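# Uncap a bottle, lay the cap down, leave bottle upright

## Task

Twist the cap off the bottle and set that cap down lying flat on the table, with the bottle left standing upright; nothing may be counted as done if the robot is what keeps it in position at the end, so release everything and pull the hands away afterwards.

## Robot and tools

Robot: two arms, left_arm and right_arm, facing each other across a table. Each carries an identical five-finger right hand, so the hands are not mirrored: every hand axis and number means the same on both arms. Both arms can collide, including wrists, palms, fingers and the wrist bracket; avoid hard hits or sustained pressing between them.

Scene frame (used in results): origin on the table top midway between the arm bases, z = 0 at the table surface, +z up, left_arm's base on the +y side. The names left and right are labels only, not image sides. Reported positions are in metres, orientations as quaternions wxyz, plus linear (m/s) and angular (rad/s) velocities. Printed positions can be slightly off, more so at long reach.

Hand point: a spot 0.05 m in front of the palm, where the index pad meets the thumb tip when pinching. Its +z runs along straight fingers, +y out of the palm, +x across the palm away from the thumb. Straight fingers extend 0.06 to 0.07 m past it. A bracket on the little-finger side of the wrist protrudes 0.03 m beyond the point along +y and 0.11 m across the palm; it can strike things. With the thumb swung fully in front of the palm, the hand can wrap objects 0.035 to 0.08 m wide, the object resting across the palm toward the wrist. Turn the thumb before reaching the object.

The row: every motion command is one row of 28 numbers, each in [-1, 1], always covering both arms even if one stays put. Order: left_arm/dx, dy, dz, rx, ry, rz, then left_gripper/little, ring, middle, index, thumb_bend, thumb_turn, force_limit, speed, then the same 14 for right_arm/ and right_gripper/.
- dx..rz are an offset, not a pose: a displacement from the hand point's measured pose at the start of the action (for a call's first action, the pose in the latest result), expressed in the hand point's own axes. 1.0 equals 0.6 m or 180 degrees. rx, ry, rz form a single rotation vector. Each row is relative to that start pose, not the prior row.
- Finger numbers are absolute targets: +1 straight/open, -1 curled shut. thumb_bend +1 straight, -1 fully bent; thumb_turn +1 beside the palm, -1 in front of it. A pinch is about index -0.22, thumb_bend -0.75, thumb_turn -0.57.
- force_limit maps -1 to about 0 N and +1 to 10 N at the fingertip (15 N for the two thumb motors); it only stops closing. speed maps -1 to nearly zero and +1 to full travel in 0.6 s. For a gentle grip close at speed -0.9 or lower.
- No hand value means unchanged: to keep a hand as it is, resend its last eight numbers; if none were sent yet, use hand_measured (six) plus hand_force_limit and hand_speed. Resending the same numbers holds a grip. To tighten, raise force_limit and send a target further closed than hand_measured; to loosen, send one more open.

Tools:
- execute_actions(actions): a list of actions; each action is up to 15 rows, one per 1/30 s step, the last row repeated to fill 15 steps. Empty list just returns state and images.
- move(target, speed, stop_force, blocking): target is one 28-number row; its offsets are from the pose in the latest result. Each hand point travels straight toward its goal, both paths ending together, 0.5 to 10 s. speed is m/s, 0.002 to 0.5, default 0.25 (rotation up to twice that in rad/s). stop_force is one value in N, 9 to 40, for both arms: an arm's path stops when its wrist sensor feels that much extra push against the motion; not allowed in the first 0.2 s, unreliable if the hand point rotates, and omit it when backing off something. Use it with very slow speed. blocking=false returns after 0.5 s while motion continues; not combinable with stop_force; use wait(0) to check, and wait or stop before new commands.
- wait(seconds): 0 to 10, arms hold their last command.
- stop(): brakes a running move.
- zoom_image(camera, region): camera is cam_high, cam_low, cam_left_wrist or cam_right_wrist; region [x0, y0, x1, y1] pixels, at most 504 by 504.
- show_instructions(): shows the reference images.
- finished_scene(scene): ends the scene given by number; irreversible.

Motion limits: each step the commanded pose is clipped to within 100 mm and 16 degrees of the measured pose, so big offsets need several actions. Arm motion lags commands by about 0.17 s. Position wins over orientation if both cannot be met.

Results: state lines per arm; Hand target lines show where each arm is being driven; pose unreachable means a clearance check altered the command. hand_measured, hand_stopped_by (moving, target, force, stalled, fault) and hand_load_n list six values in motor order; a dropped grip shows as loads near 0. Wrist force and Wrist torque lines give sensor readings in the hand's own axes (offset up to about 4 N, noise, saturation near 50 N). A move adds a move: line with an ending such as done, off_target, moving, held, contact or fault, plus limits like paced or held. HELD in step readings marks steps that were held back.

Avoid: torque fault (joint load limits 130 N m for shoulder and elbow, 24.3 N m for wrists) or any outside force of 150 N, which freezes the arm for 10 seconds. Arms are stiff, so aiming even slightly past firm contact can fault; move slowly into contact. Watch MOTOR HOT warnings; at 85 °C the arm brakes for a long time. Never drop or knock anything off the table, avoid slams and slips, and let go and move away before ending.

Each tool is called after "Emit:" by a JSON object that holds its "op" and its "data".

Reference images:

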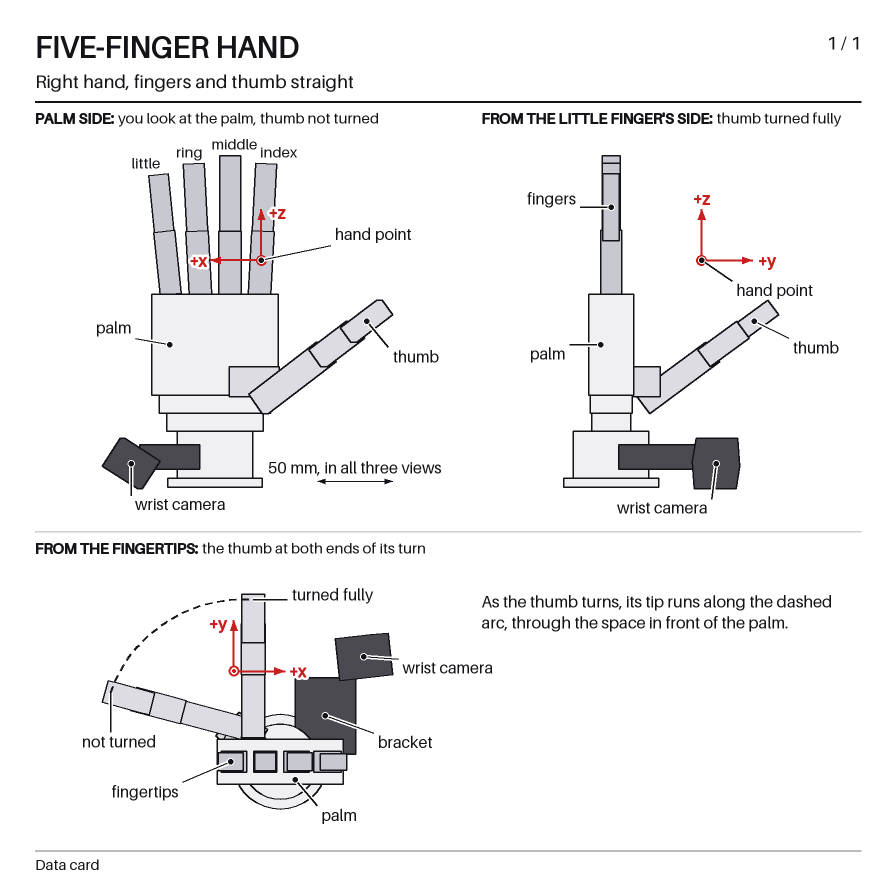

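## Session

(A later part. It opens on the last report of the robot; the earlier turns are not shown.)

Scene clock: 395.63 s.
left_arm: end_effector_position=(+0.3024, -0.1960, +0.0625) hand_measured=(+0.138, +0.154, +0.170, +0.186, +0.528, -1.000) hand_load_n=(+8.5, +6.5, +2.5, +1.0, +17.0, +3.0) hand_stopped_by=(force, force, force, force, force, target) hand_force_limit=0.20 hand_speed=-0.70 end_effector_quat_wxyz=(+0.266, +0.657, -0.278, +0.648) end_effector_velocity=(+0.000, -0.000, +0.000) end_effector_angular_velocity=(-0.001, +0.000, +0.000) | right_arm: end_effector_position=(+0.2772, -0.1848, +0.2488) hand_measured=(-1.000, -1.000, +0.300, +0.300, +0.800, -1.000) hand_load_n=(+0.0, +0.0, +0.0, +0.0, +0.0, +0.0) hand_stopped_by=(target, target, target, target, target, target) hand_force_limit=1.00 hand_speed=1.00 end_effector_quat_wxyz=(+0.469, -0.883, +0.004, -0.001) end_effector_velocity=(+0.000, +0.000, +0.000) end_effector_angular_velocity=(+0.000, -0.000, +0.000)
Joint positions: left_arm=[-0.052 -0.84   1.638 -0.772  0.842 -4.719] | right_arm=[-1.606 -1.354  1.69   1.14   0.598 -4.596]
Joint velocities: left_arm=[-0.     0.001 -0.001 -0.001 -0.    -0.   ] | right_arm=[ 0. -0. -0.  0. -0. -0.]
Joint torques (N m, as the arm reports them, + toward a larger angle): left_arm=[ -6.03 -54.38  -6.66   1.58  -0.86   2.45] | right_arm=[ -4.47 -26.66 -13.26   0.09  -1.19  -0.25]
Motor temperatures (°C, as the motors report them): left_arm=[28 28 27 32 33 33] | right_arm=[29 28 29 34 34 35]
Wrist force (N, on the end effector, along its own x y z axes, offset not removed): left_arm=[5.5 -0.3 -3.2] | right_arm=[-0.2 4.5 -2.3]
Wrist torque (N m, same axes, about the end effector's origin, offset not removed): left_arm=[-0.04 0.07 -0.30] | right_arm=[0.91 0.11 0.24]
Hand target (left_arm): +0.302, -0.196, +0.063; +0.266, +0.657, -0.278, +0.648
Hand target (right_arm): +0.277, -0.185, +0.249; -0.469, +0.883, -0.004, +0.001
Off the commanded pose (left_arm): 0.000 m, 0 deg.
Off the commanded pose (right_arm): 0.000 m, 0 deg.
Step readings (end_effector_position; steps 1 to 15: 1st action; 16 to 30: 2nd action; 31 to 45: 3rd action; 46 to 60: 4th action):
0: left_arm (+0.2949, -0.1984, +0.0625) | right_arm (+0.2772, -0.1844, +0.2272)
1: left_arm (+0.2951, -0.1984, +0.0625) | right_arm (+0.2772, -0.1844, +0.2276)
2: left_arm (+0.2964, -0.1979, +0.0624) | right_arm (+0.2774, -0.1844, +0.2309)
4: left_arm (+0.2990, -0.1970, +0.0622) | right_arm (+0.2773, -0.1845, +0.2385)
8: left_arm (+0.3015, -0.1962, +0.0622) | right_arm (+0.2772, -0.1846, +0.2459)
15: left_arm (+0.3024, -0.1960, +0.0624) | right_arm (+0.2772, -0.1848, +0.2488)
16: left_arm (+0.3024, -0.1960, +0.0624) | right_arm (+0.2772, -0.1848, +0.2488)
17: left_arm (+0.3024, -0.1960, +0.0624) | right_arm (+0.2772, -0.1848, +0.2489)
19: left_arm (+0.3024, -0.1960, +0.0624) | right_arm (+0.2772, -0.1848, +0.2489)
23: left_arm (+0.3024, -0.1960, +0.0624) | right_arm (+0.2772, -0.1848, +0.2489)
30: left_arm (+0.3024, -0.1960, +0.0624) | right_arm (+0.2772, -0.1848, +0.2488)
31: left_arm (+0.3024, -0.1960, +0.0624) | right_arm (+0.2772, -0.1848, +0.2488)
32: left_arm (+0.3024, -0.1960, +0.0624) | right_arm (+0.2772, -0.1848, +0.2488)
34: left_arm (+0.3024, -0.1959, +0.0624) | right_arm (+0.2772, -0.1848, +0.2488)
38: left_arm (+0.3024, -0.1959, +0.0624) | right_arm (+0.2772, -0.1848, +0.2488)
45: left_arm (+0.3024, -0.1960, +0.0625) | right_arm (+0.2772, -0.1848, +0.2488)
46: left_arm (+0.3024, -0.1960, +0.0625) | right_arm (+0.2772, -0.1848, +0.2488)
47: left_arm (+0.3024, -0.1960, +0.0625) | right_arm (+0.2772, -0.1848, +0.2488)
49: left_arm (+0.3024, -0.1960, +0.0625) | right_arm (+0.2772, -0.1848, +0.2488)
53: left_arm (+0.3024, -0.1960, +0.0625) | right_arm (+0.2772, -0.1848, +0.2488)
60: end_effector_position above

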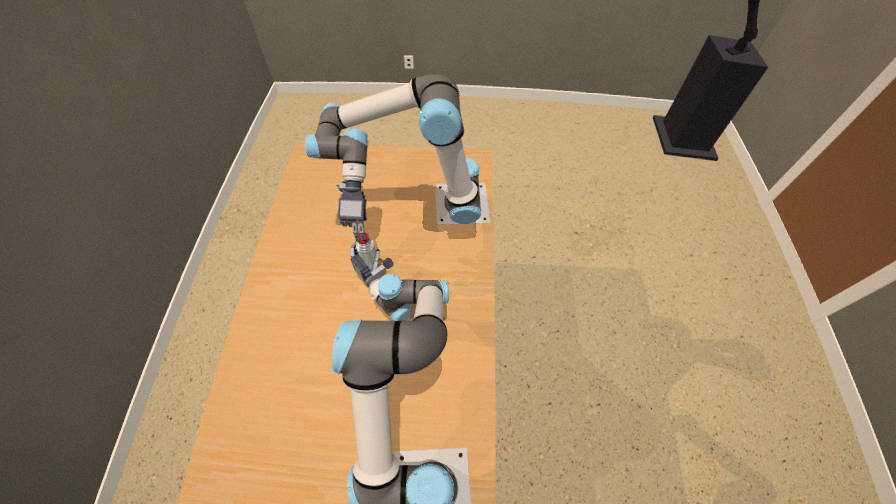

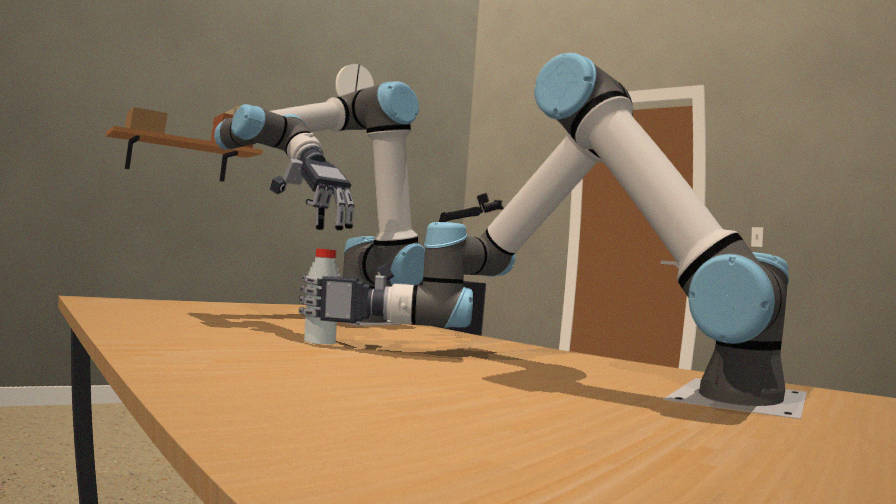

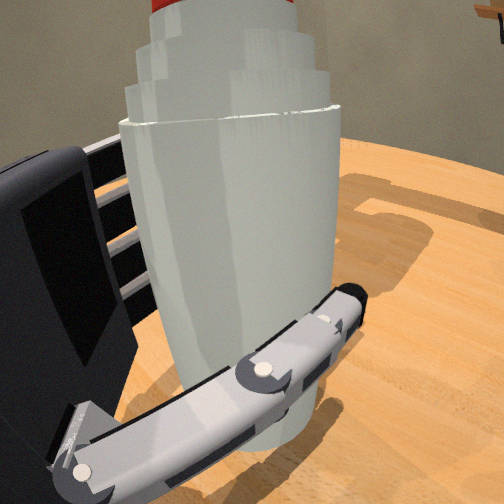

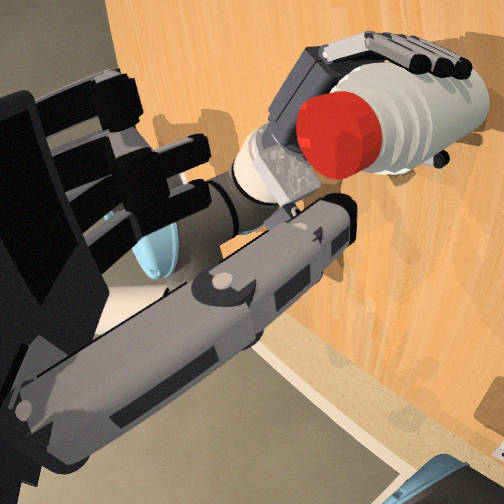

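Emit:
{"op": "execute_actions", "data": {"actions": []}}

Scene clock: 413.80 s.
left_arm: end_effector_position=(+0.3024, -0.1960, +0.0625) hand_measured=(+0.138, +0.154, +0.170, +0.186, +0.528, -1.000) hand_load_n=(+8.5, +6.5, +2.5, +1.0, +17.0, +3.0) hand_stopped_by=(force, force, force, force, force, target) hand_force_limit=0.20 hand_speed=-0.70 end_effector_quat_wxyz=(+0.266, +0.657, -0.278, +0.648) end_effector_velocity=(+0.000, +0.000, -0.001) end_effector_angular_velocity=(+0.002, +0.000, +0.000) | right_arm: end_effector_position=(+0.2772, -0.1848, +0.2488) hand_measured=(-1.000, -1.000, +0.300, +0.300, +0.800, -1.000) hand_load_n=(+0.0, +0.0, +0.0, +0.0, +0.0, +0.0) hand_stopped_by=(target, target, target, target, target, target) hand_force_limit=1.00 hand_speed=1.00 end_effector_quat_wxyz=(+0.469, -0.883, +0.004, -0.001) end_effector_velocity=(+0.000, +0.000, -0.000) end_effector_angular_velocity=(+0.000, +0.000, +0.000)
Joint positions: left_arm=[-0.052 -0.84   1.638 -0.772  0.842 -4.719] | right_arm=[-1.606 -1.354  1.69   1.14   0.598 -4.596]
Joint velocities: left_arm=[ 0.     0.001 -0.     0.001  0.    -0.   ] | right_arm=[-0.  0. -0. -0. -0. -0.]
Joint torques (N m, as the arm reports them, + toward a larger angle): left_arm=[ -6.39 -55.6   -7.51   1.73  -0.64   2.54] | right_arm=[ -4.23 -26.63 -11.73   0.29  -1.58  -0.18]
Motor temperatures (°C, as the motors report them): left_arm=[28 28 27 32 33 33] | right_arm=[29 28 29 34 34 35]
Wrist force (N, on the end effector, along its own x y z axes, offset not removed): left_arm=[7.8 0.3 -5.7] | right_arm=[-1.9 0.2 -2.1]
Wrist torque (N m, same axes, about the end effector's origin, offset not removed): left_arm=[0.14 -0.21 -0.35] | right_arm=[0.16 0.26 -0.17]
Hand target (left_arm): +0.302, -0.196, +0.063; +0.266, +0.657, -0.278, +0.648
Hand target (right_arm): +0.277, -0.185, +0.249; -0.469, +0.883, -0.004, +0.001
Off the commanded pose (left_arm): 0.000 m, 0 deg.
Off the commanded pose (right_arm): 0.000 m, 0 deg.

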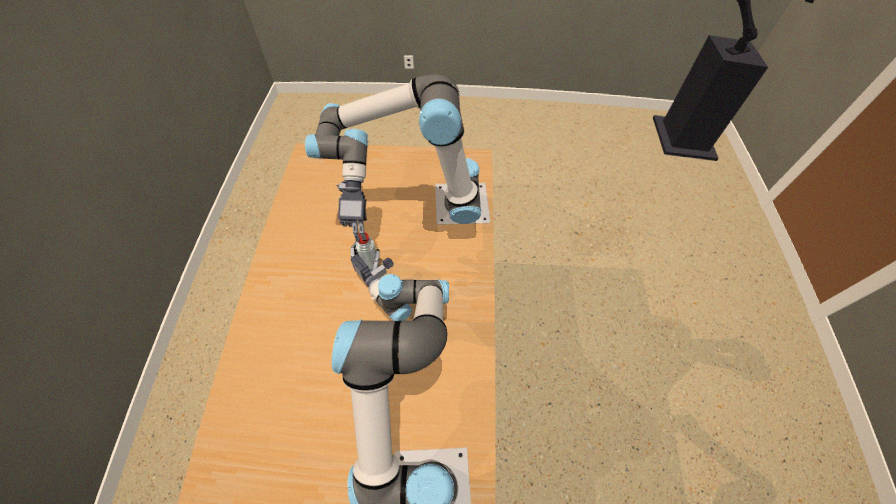

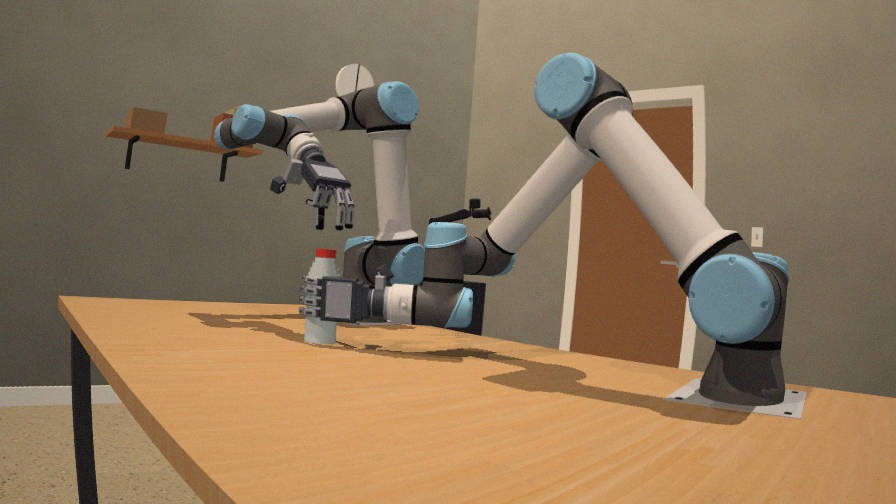

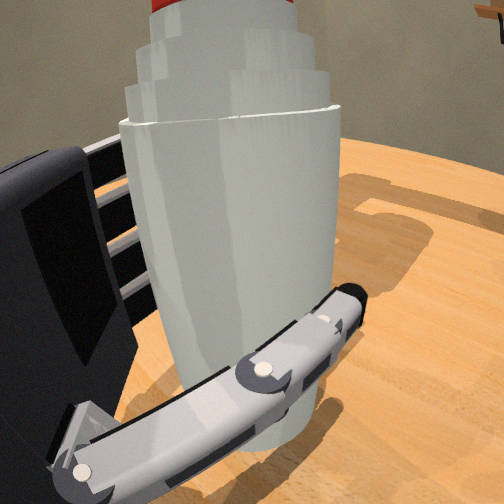

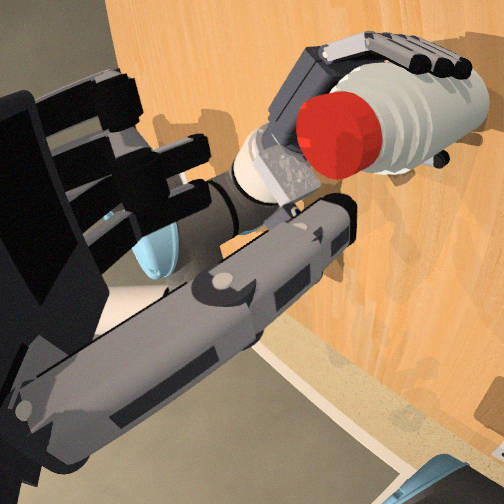

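Emit:
{"op": "move", "data": {"target": [0,0,0,0,0,0,-0.95,-0.95,-0.95,-0.95,-1,-1,0.5,-0.8, 0,0,0,0,0.408,0.287,-1,-1,0.25,0.25,0.8,-1,1,1], "speed": 0.4}}

Scene clock: 436.53 s.
left_arm: end_effector_position=(+0.3024, -0.1960, +0.0625) hand_measured=(+0.138, +0.146, +0.152, +0.158, +0.530, -1.000) hand_load_n=(+4.5, +5.5, +6.5, +9.5, +21.5, +3.0) hand_stopped_by=(force, force, force, force, force, target) hand_force_limit=0.50 hand_speed=-0.80 end_effector_quat_wxyz=(+0.266, +0.657, -0.278, +0.648) end_effector_velocity=(+0.000, -0.000, +0.002) end_effector_angular_velocity=(-0.002, -0.000, -0.000) | right_arm: end_effector_position=(+0.2773, -0.1845, +0.2494) hand_measured=(-1.000, -1.000, +0.250, +0.250, +0.800, -1.000) hand_load_n=(+0.0, +0.0, +0.0, +0.0, +0.0, +0.0) hand_stopped_by=(target, target, target, target, target, target) hand_force_limit=1.00 hand_speed=1.00 end_effector_quat_wxyz=(+0.331, -0.624, +0.632, -0.320) end_effector_velocity=(-0.000, +0.000, -0.000) end_effector_angular_velocity=(-0.003, +0.003, -0.012)
Joint positions: left_arm=[-0.052 -0.84   1.638 -0.772  0.842 -4.719] | right_arm=[-0.99  -1.606  1.788  0.549  2.099 -2.694]
Joint velocities: left_arm=[ 0.    -0.002 -0.001  0.001  0.    -0.   ] | right_arm=[ 0.007  0.009 -0.007  0.009  0.015  0.014]
Joint torques (N m, as the arm reports them, + toward a larger angle): left_arm=[ -6.04 -47.44  -6.84   1.59  -0.61   2.57] | right_arm=[  9.66 -10.7  -28.09   2.88   2.74   2.27]
Motor temperatures (°C, as the motors report them): left_arm=[28 28 27 32 33 33] | right_arm=[29 28 29 34 34 35]
Wrist force (N, on the end effector, along its own x y z axes, offset not removed): left_arm=[4.4 0.2 1.6] | right_arm=[0.7 -0.4 0.4]
Wrist torque (N m, same axes, about the end effector's origin, offset not removed): left_arm=[0.46 -0.05 0.23] | right_arm=[-0.14 -0.19 0.01]
Hand target (left_arm): +0.302, -0.196, +0.063; +0.266, +0.657, -0.278, +0.648
Hand target (right_arm): +0.277, -0.185, +0.249; -0.330, +0.623, -0.632, +0.320
Off the commanded pose (left_arm): 0.000 m, 0 deg.
Off the commanded pose (right_arm): 0.001 m, 0 deg.
move: done

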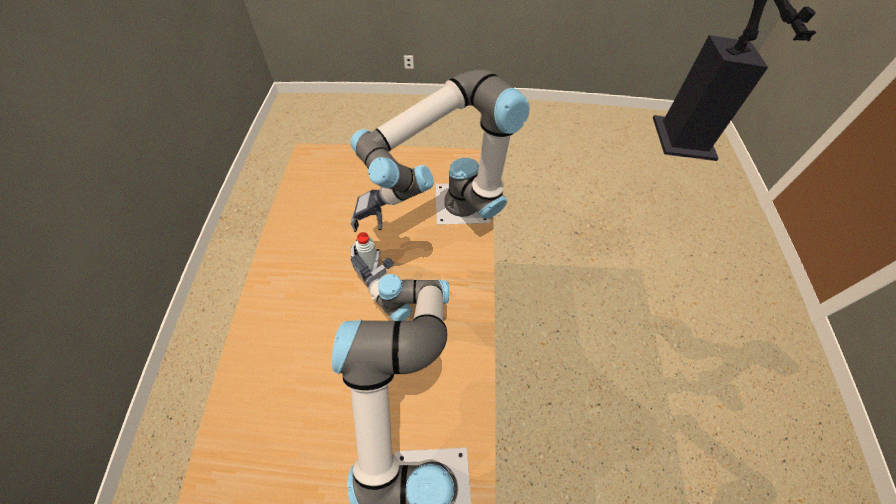

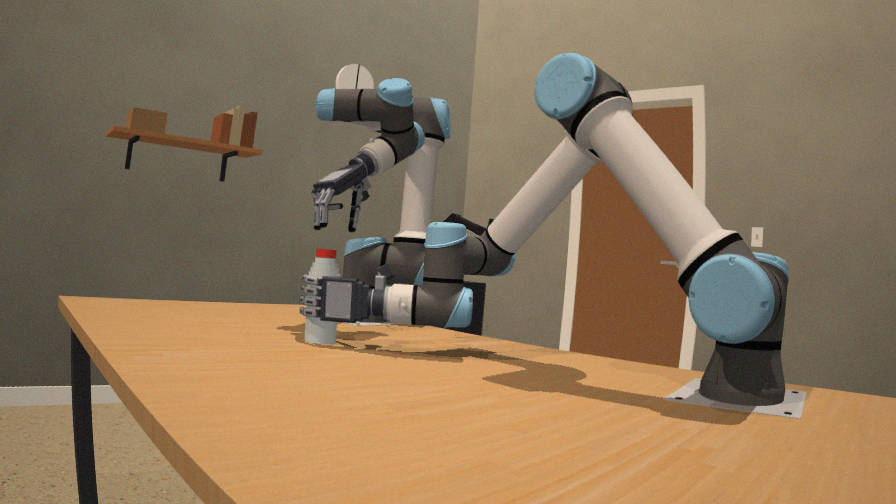

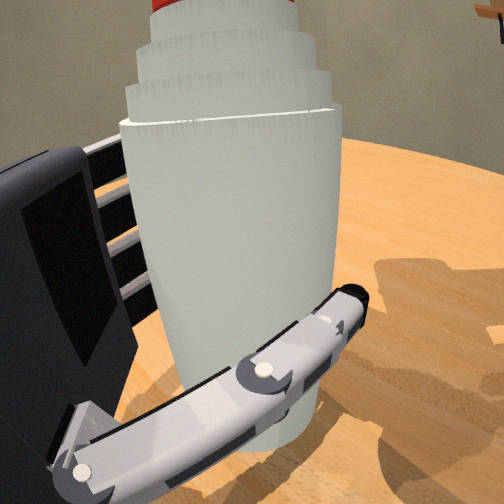

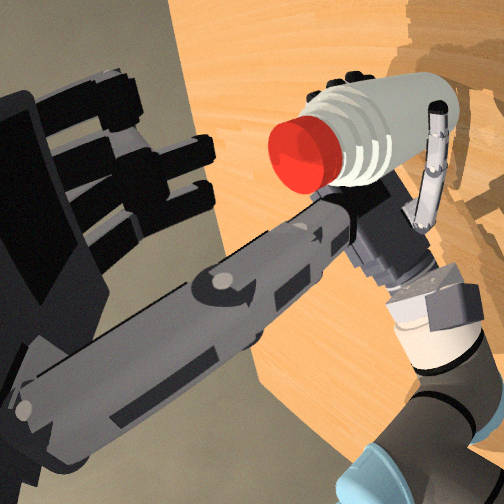

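Emit:
{"op": "move", "data": {"target": [0,0,0,0,0,0,-0.95,-0.95,-0.95,-0.95,-1,-1,0.5,-0.8, -0.0017,0.0314,0.0536,0,0,0,-1,-1,0.25,0.25,0.8,-1,1,1], "speed": 0.1}}

Emit:
{"op": "zoom_image", "data": {"camera": "cam_high", "region": [330,200,410,270]}}

Emit:
{"op": "zoom_image", "data": {"camera": "cam_low", "region": [280,190,380,290]}}

Scene clock: 440.03 s.
left_arm: end_effector_position=(+0.3024, -0.1960, +0.0625) hand_measured=(+0.138, +0.146, +0.152, +0.158, +0.530, -1.000) hand_load_n=(+4.5, +5.5, +6.5, +9.5, +21.5, +3.0) hand_stopped_by=(force, force, force, force, force, target) hand_force_limit=0.50 hand_speed=-0.80 end_effector_quat_wxyz=(+0.266, +0.657, -0.278, +0.648) end_effector_velocity=(+0.000, -0.000, +0.001) end_effector_angular_velocity=(-0.001, -0.000, -0.000) | right_arm: end_effector_position=(+0.2926, -0.1830, +0.2157) hand_measured=(-1.000, -1.000, +0.250, +0.250, +0.800, -1.000) hand_load_n=(+0.0, +0.0, +0.0, +0.0, +0.0, +0.0) hand_stopped_by=(target, target, target, target, target, target) hand_force_limit=1.00 hand_speed=1.00 end_effector_quat_wxyz=(+0.331, -0.624, +0.632, -0.320) end_effector_velocity=(+0.001, -0.000, -0.003) end_effector_angular_velocity=(-0.001, +0.001, -0.001)
Joint positions: left_arm=[-0.052 -0.84   1.638 -0.772  0.842 -4.719] | right_arm=[-1.016 -1.568  1.836  0.452  2.079 -2.714]
Joint velocities: left_arm=[ 0.    -0.    -0.    -0.001  0.     0.   ] | right_arm=[-0.002  0.003  0.005 -0.006 -0.001 -0.001]
Joint torques (N m, as the arm reports them, + toward a larger angle): left_arm=[ -6.12 -39.51  -7.4    1.26  -0.57   2.35] | right_arm=[ -6.23 -11.28 -13.22  -2.33  -1.42  -2.28]
Motor temperatures (°C, as the motors report them): left_arm=[28 28 27 32 33 33] | right_arm=[29 28 29 34 34 35]
Wrist force (N, on the end effector, along its own x y z axes, offset not removed): left_arm=[3.4 -2.1 1.3] | right_arm=[1.3 -0.4 -2.1]
Wrist torque (N m, same axes, about the end effector's origin, offset not removed): left_arm=[-0.21 0.16 0.03] | right_arm=[0.23 -0.20 0.19]
Hand target (left_arm): +0.302, -0.196, +0.063; +0.266, +0.657, -0.278, +0.648
Hand target (right_arm): +0.293, -0.183, +0.215; -0.331, +0.624, -0.632, +0.320
Off the commanded pose (left_arm): 0.000 m, 0 deg.
Off the commanded pose (right_arm): 0.000 m, 0 deg.
move: done

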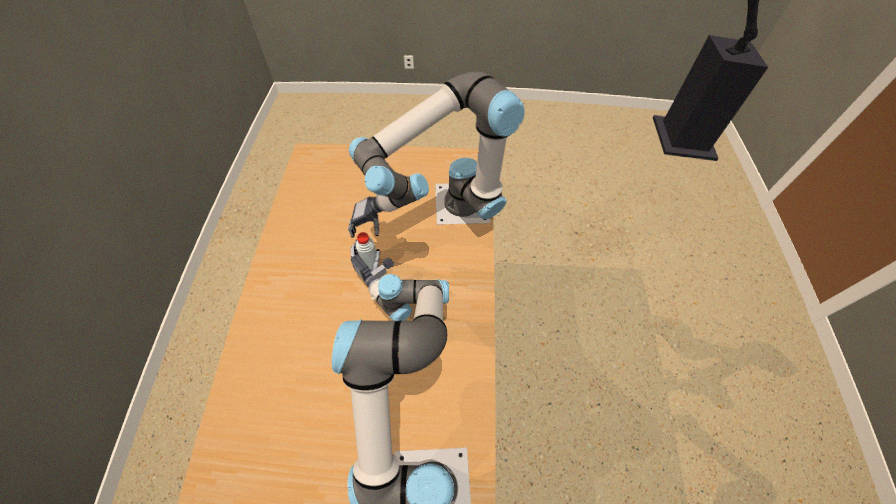

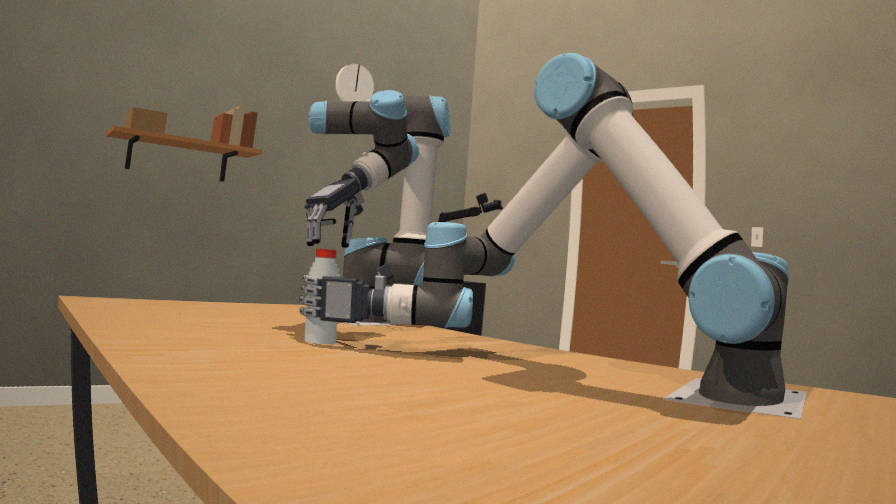

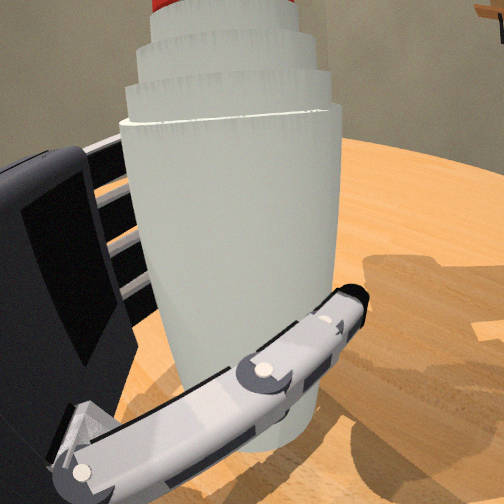

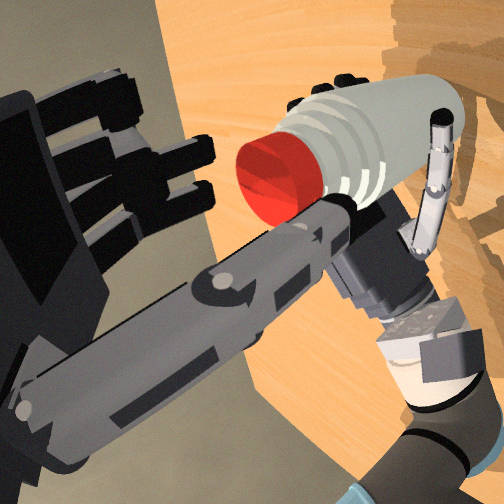

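Region (330, 200, 410, 270) of cam_high's 896x504 image, scaled by 6.300, with more detail than that image has; it fills the top 441 rows of this view, and the rest is white.

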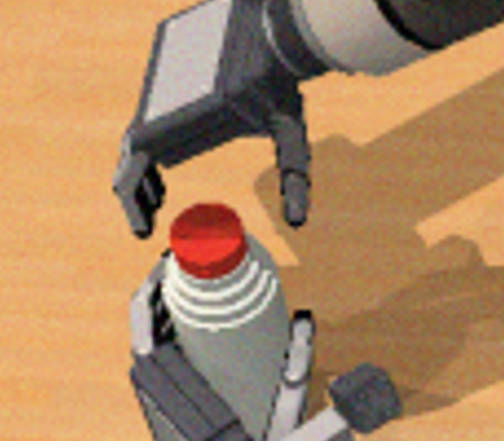

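Region (280, 190, 380, 290) of cam_low's 896x504 image, scaled by 5.040, with more detail than that image has.

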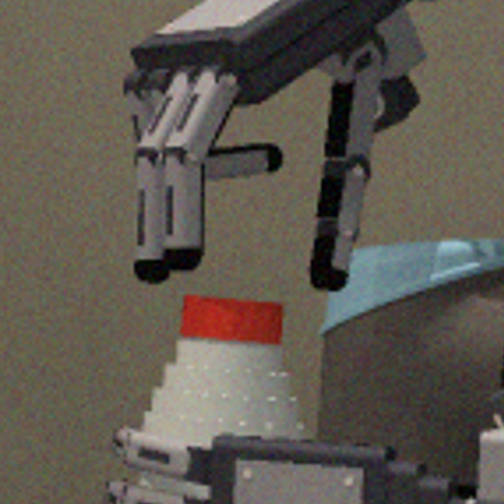

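Emit:
{"op": "move", "data": {"target": [0,0,0,0,0,0,-0.95,-0.95,-0.95,-0.95,-1,-1,0.5,-0.8, 0,0.035,0.0246,0,0,0,-1,-1,0.25,0.25,0.8,-1,1,1], "speed": 0.05}}

Emit:
{"op": "zoom_image", "data": {"camera": "cam_high", "region": [330,200,410,270]}}

Emit:
{"op": "zoom_image", "data": {"camera": "cam_low", "region": [280,190,380,290]}}

Scene clock: 445.33 s.
left_arm: end_effector_position=(+0.3024, -0.1960, +0.0625) hand_measured=(+0.138, +0.146, +0.152, +0.158, +0.530, -1.000) hand_load_n=(+4.5, +5.5, +6.5, +9.5, +21.5, +3.0) hand_stopped_by=(force, force, force, force, force, target) hand_force_limit=0.50 hand_speed=-0.80 end_effector_quat_wxyz=(+0.266, +0.657, -0.278, +0.648) end_effector_velocity=(+0.000, +0.000, -0.000) end_effector_angular_velocity=(+0.001, +0.000, +0.000) | right_arm: end_effector_position=(+0.2925, -0.1825, +0.1903) hand_measured=(-1.000, -1.000, +0.250, +0.250, +0.800, -1.000) hand_load_n=(+0.0, +0.0, +0.0, +0.0, +0.0, +0.0) hand_stopped_by=(target, target, target, target, target, target) hand_force_limit=1.00 hand_speed=1.00 end_effector_quat_wxyz=(+0.331, -0.624, +0.632, -0.320) end_effector_velocity=(-0.000, -0.001, -0.003) end_effector_angular_velocity=(-0.002, +0.001, -0.001)
Joint positions: left_arm=[-0.052 -0.84   1.638 -0.772  0.842 -4.719] | right_arm=[-1.015 -1.548  1.884  0.385  2.08  -2.713]
Joint velocities: left_arm=[ 0.    -0.     0.     0.001 -0.    -0.   ] | right_arm=[-0.     0.002  0.005 -0.006  0.001 -0.   ]
Joint torques (N m, as the arm reports them, + toward a larger angle): left_arm=[ -5.81 -39.51  -6.71   1.37  -0.74   2.22] | right_arm=[ 10.3   -9.98 -11.76  -2.04   2.83   2.05]
Motor temperatures (°C, as the motors report them): left_arm=[28 28 27 32 33 33] | right_arm=[29 28 29 34 34 35]
Wrist force (N, on the end effector, along its own x y z axes, offset not removed): left_arm=[4.5 -1.9 -0.6] | right_arm=[2.2 1.9 -1.4]
Wrist torque (N m, same axes, about the end effector's origin, offset not removed): left_arm=[0.04 0.10 -0.05] | right_arm=[0.40 -0.29 0.27]
Hand target (left_arm): +0.302, -0.196, +0.063; +0.266, +0.657, -0.278, +0.648
Hand target (right_arm): +0.292, -0.182, +0.190; -0.331, +0.624, -0.632, +0.320
Off the commanded pose (left_arm): 0.000 m, 0 deg.
Off the commanded pose (right_arm): 0.000 m, 0 deg.
move: done

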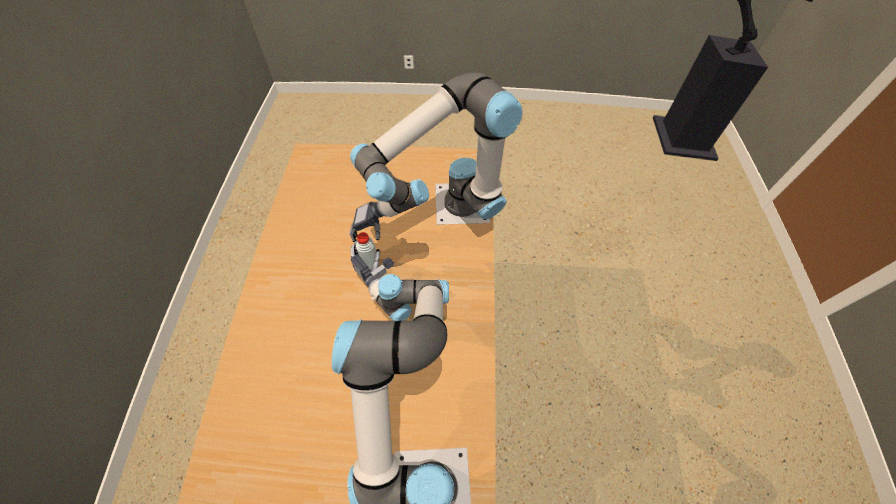

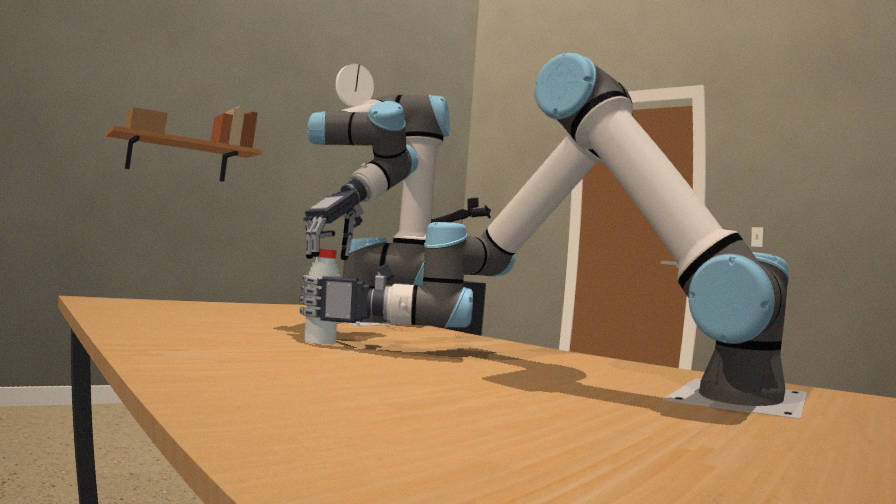

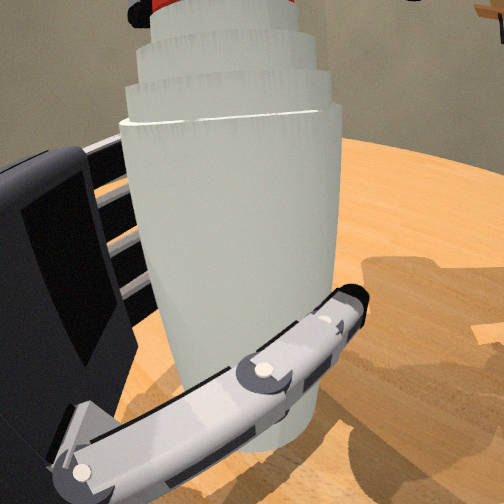

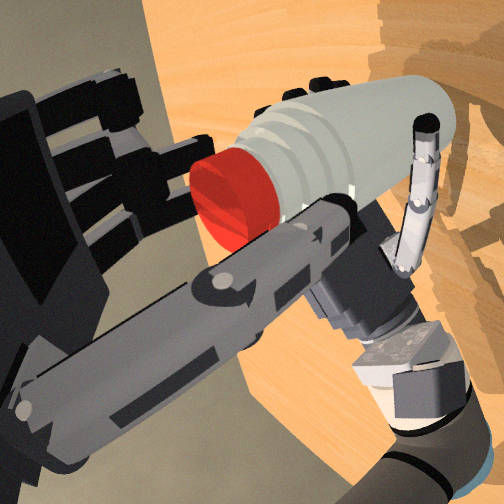

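Region (330, 200, 410, 270) of cam_high's 896x504 image, scaled by 6.300, with more detail than that image has; it fills the top 441 rows of this view, and the rest is white.

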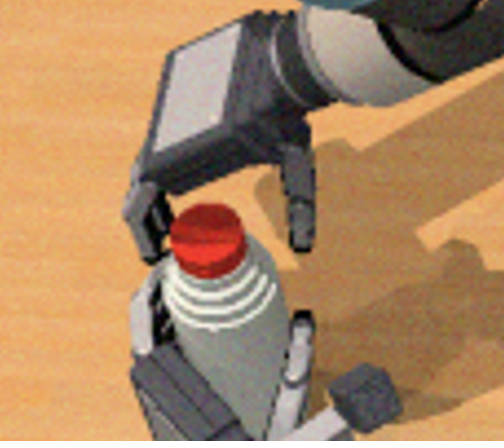

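Region (280, 190, 380, 290) of cam_low's 896x504 image, scaled by 5.040, with more detail than that image has.

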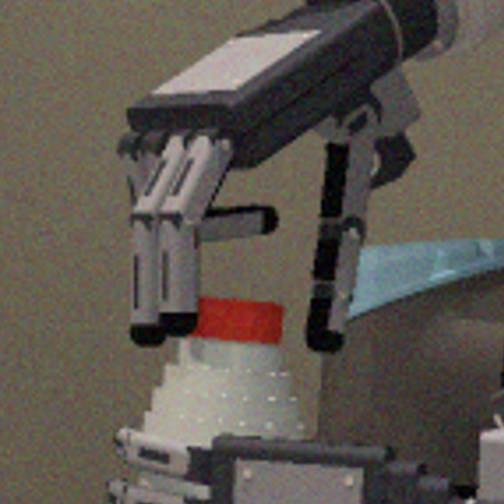

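Emit:
{"op": "execute_actions", "data": {"actions": [[[0,0,0,0,0,0,-0.95,-0.95,-0.95,-0.95,-1,-1,0.5,-0.8, 0,0,0,0,0,0,-1,-1,0.25,0.25,-0.3,-1,-0.4,-0.3]],[[0,0,0,0,0,0,-0.95,-0.95,-0.95,-0.95,-1,-1,0.5,-0.8, 0,0,0,0,0,0,-1,-1,-0.6,-0.6,-0.3,-1,-0.4,-0.7]],[[0,0,0,0,0,0,-0.95,-0.95,-0.95,-0.95,-1,-1,0.5,-0.8, 0,0,0,0,0,0,-1,-1,-0.6,-0.6,-0.3,-1,-0.4,-0.7]]]}}

Emit:
{"op": "zoom_image", "data": {"camera": "cam_high", "region": [330,200,410,270]}}

Emit:
{"op": "zoom_image", "data": {"camera": "cam_low", "region": [280,190,380,290]}}

Scene clock: 450.17 s.
left_arm: end_effector_position=(+0.3024, -0.1960, +0.0625) hand_measured=(+0.138, +0.146, +0.152, +0.158, +0.530, -1.000) hand_load_n=(+2.5, +3.5, +5.0, +9.0, +22.0, +3.5) hand_stopped_by=(force, force, force, force, force, target) hand_force_limit=0.50 hand_speed=-0.80 end_effector_quat_wxyz=(+0.266, +0.657, -0.278, +0.648) end_effector_velocity=(-0.000, -0.000, +0.000) end_effector_angular_velocity=(-0.000, -0.000, -0.000) | right_arm: end_effector_position=(+0.2925, -0.1825, +0.1903) hand_measured=(-1.000, -1.000, +0.154, +0.170, +0.176, -1.000) hand_load_n=(+0.0, +0.0, +5.0, +1.5, +0.0, +0.0) hand_stopped_by=(target, target, force, force, moving, target) hand_force_limit=-0.40 hand_speed=-0.70 end_effector_quat_wxyz=(+0.331, -0.624, +0.632, -0.320) end_effector_velocity=(+0.000, -0.000, +0.001) end_effector_angular_velocity=(-0.000, -0.001, -0.001)
Joint positions: left_arm=[-0.052 -0.84   1.638 -0.772  0.842 -4.719] | right_arm=[-1.015 -1.548  1.884  0.385  2.08  -2.713]
Joint velocities: left_arm=[ 0.  0. -0. -0.  0.  0.] | right_arm=[ 0.    -0.    -0.001 -0.     0.001 -0.   ]
Joint torques (N m, as the arm reports them, + toward a larger angle): left_arm=[ -0.19 -40.47  -7.87   1.3   -0.58   2.31] | right_arm=[  7.39 -25.48 -20.29   2.73  -0.1   -0.37]
Motor temperatures (°C, as the motors report them): left_arm=[28 28 27 32 33 33] | right_arm=[29 28 29 34 34 35]
Wrist force (N, on the end effector, along its own x y z axes, offset not removed): left_arm=[7.2 1.2 -5.4] | right_arm=[0.5 -4.5 3.0]
Wrist torque (N m, same axes, about the end effector's origin, offset not removed): left_arm=[-0.33 0.34 0.24] | right_arm=[0.23 0.02 -0.17]
Hand target (left_arm): +0.302, -0.196, +0.063; +0.266, +0.657, -0.278, +0.648
Hand target (right_arm): +0.293, -0.182, +0.190; -0.331, +0.624, -0.632, +0.320
Off the commanded pose (left_arm): 0.000 m, 0 deg.
Off the commanded pose (right_arm): 0.000 m, 0 deg.
Step readings (end_effector_position; steps 1 to 15: 1st action; 16 to 30: 2nd action; 31 to 45: 3rd action):
0: left_arm (+0.3024, -0.1960, +0.0625) | right_arm (+0.2925, -0.1825, +0.1900)
1: left_arm (+0.3024, -0.1960, +0.0625) | right_arm (+0.2925, -0.1825, +0.1900)
2: left_arm (+0.3024, -0.1960, +0.0625) | right_arm (+0.2925, -0.1825, +0.1900)
4: left_arm (+0.3024, -0.1960, +0.0625) | right_arm (+0.2925, -0.1825, +0.1900)
8: left_arm (+0.3024, -0.1960, +0.0625) | right_arm (+0.2925, -0.1825, +0.1901)
15: left_arm (+0.3024, -0.1960, +0.0625) | right_arm (+0.2925, -0.1825, +0.1902)
16: left_arm (+0.3024, -0.1960, +0.0625) | right_arm (+0.2925, -0.1825, +0.1902)
17: left_arm (+0.3024, -0.1960, +0.0625) | right_arm (+0.2925, -0.1825, +0.1902)
19: left_arm (+0.3024, -0.1960, +0.0625) | right_arm (+0.2925, -0.1825, +0.1902)
23: left_arm (+0.3024, -0.1960, +0.0625) | right_arm (+0.2925, -0.1825, +0.1902)
30: left_arm (+0.3024, -0.1960, +0.0625) | right_arm (+0.2925, -0.1825, +0.1903)
31: left_arm (+0.3024, -0.1960, +0.0625) | right_arm (+0.2925, -0.1825, +0.1903)
32: left_arm (+0.3024, -0.1960, +0.0625) | right_arm (+0.2925, -0.1825, +0.1903)
34: left_arm (+0.3024, -0.1960, +0.0625) | right_arm (+0.2925, -0.1825, +0.1903)
38: left_arm (+0.3024, -0.1960, +0.0625) | right_arm (+0.2925, -0.1825, +0.1903)
45: end_effector_position above

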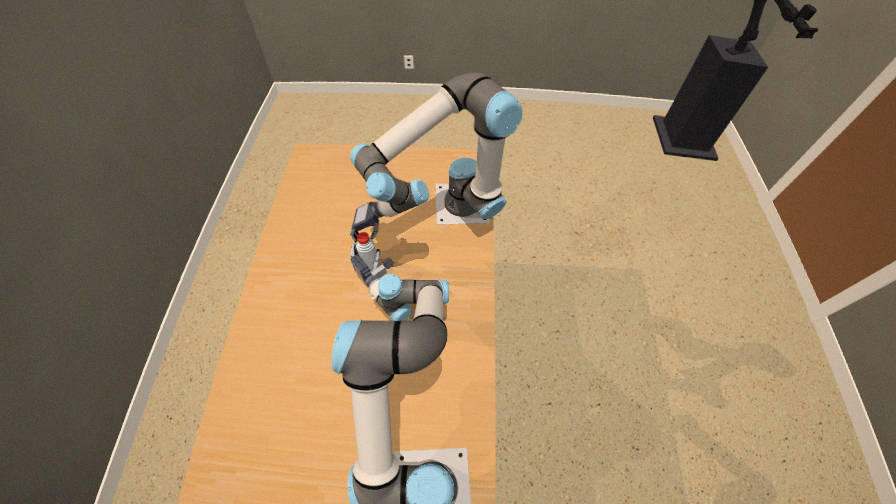

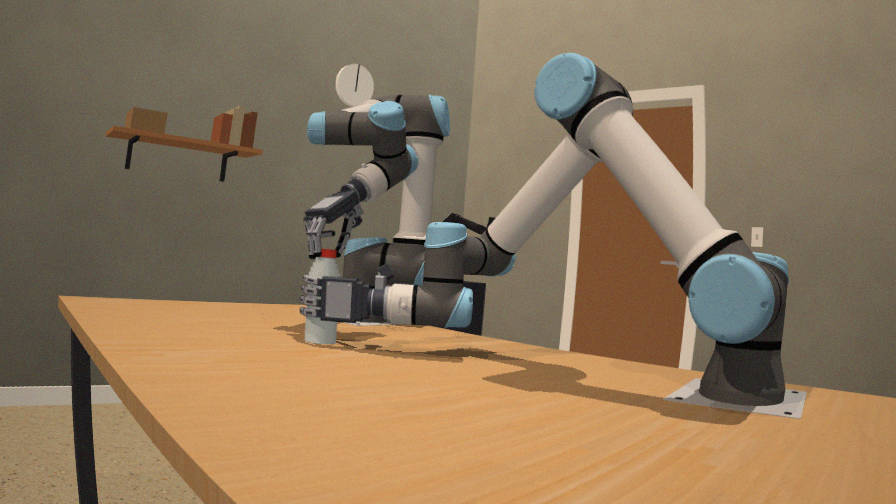

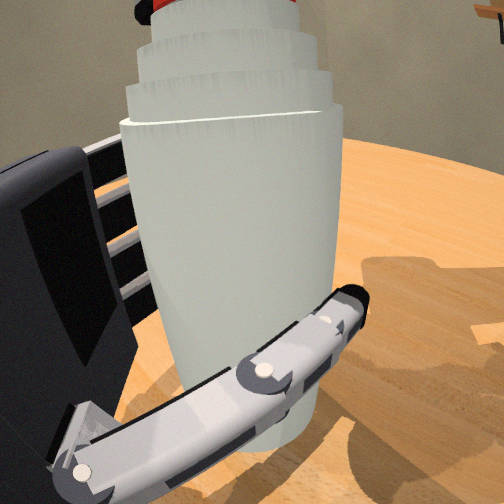

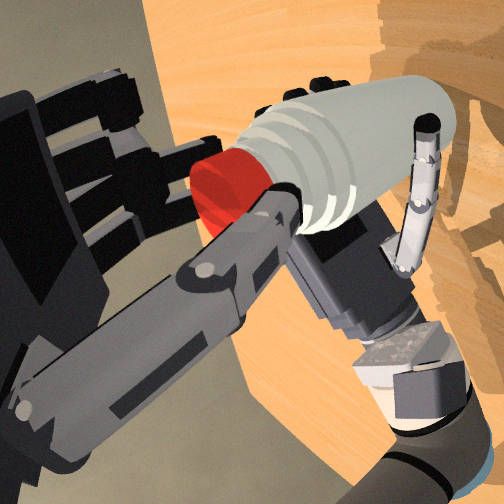

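Region (330, 200, 410, 270) of cam_high's 896x504 image, scaled by 6.300, with more detail than that image has; it fills the top 441 rows of this view, and the rest is white.

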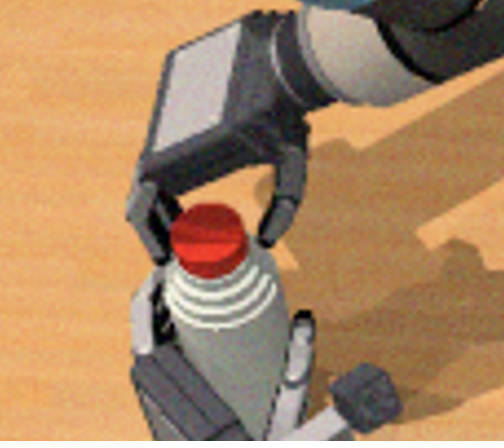

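Region (280, 190, 380, 290) of cam_low's 896x504 image, scaled by 5.040, with more detail than that image has.

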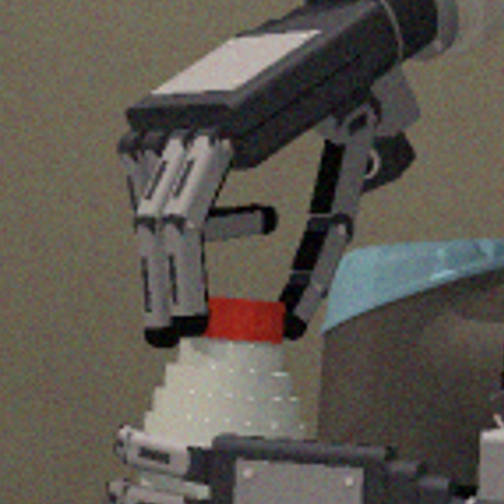

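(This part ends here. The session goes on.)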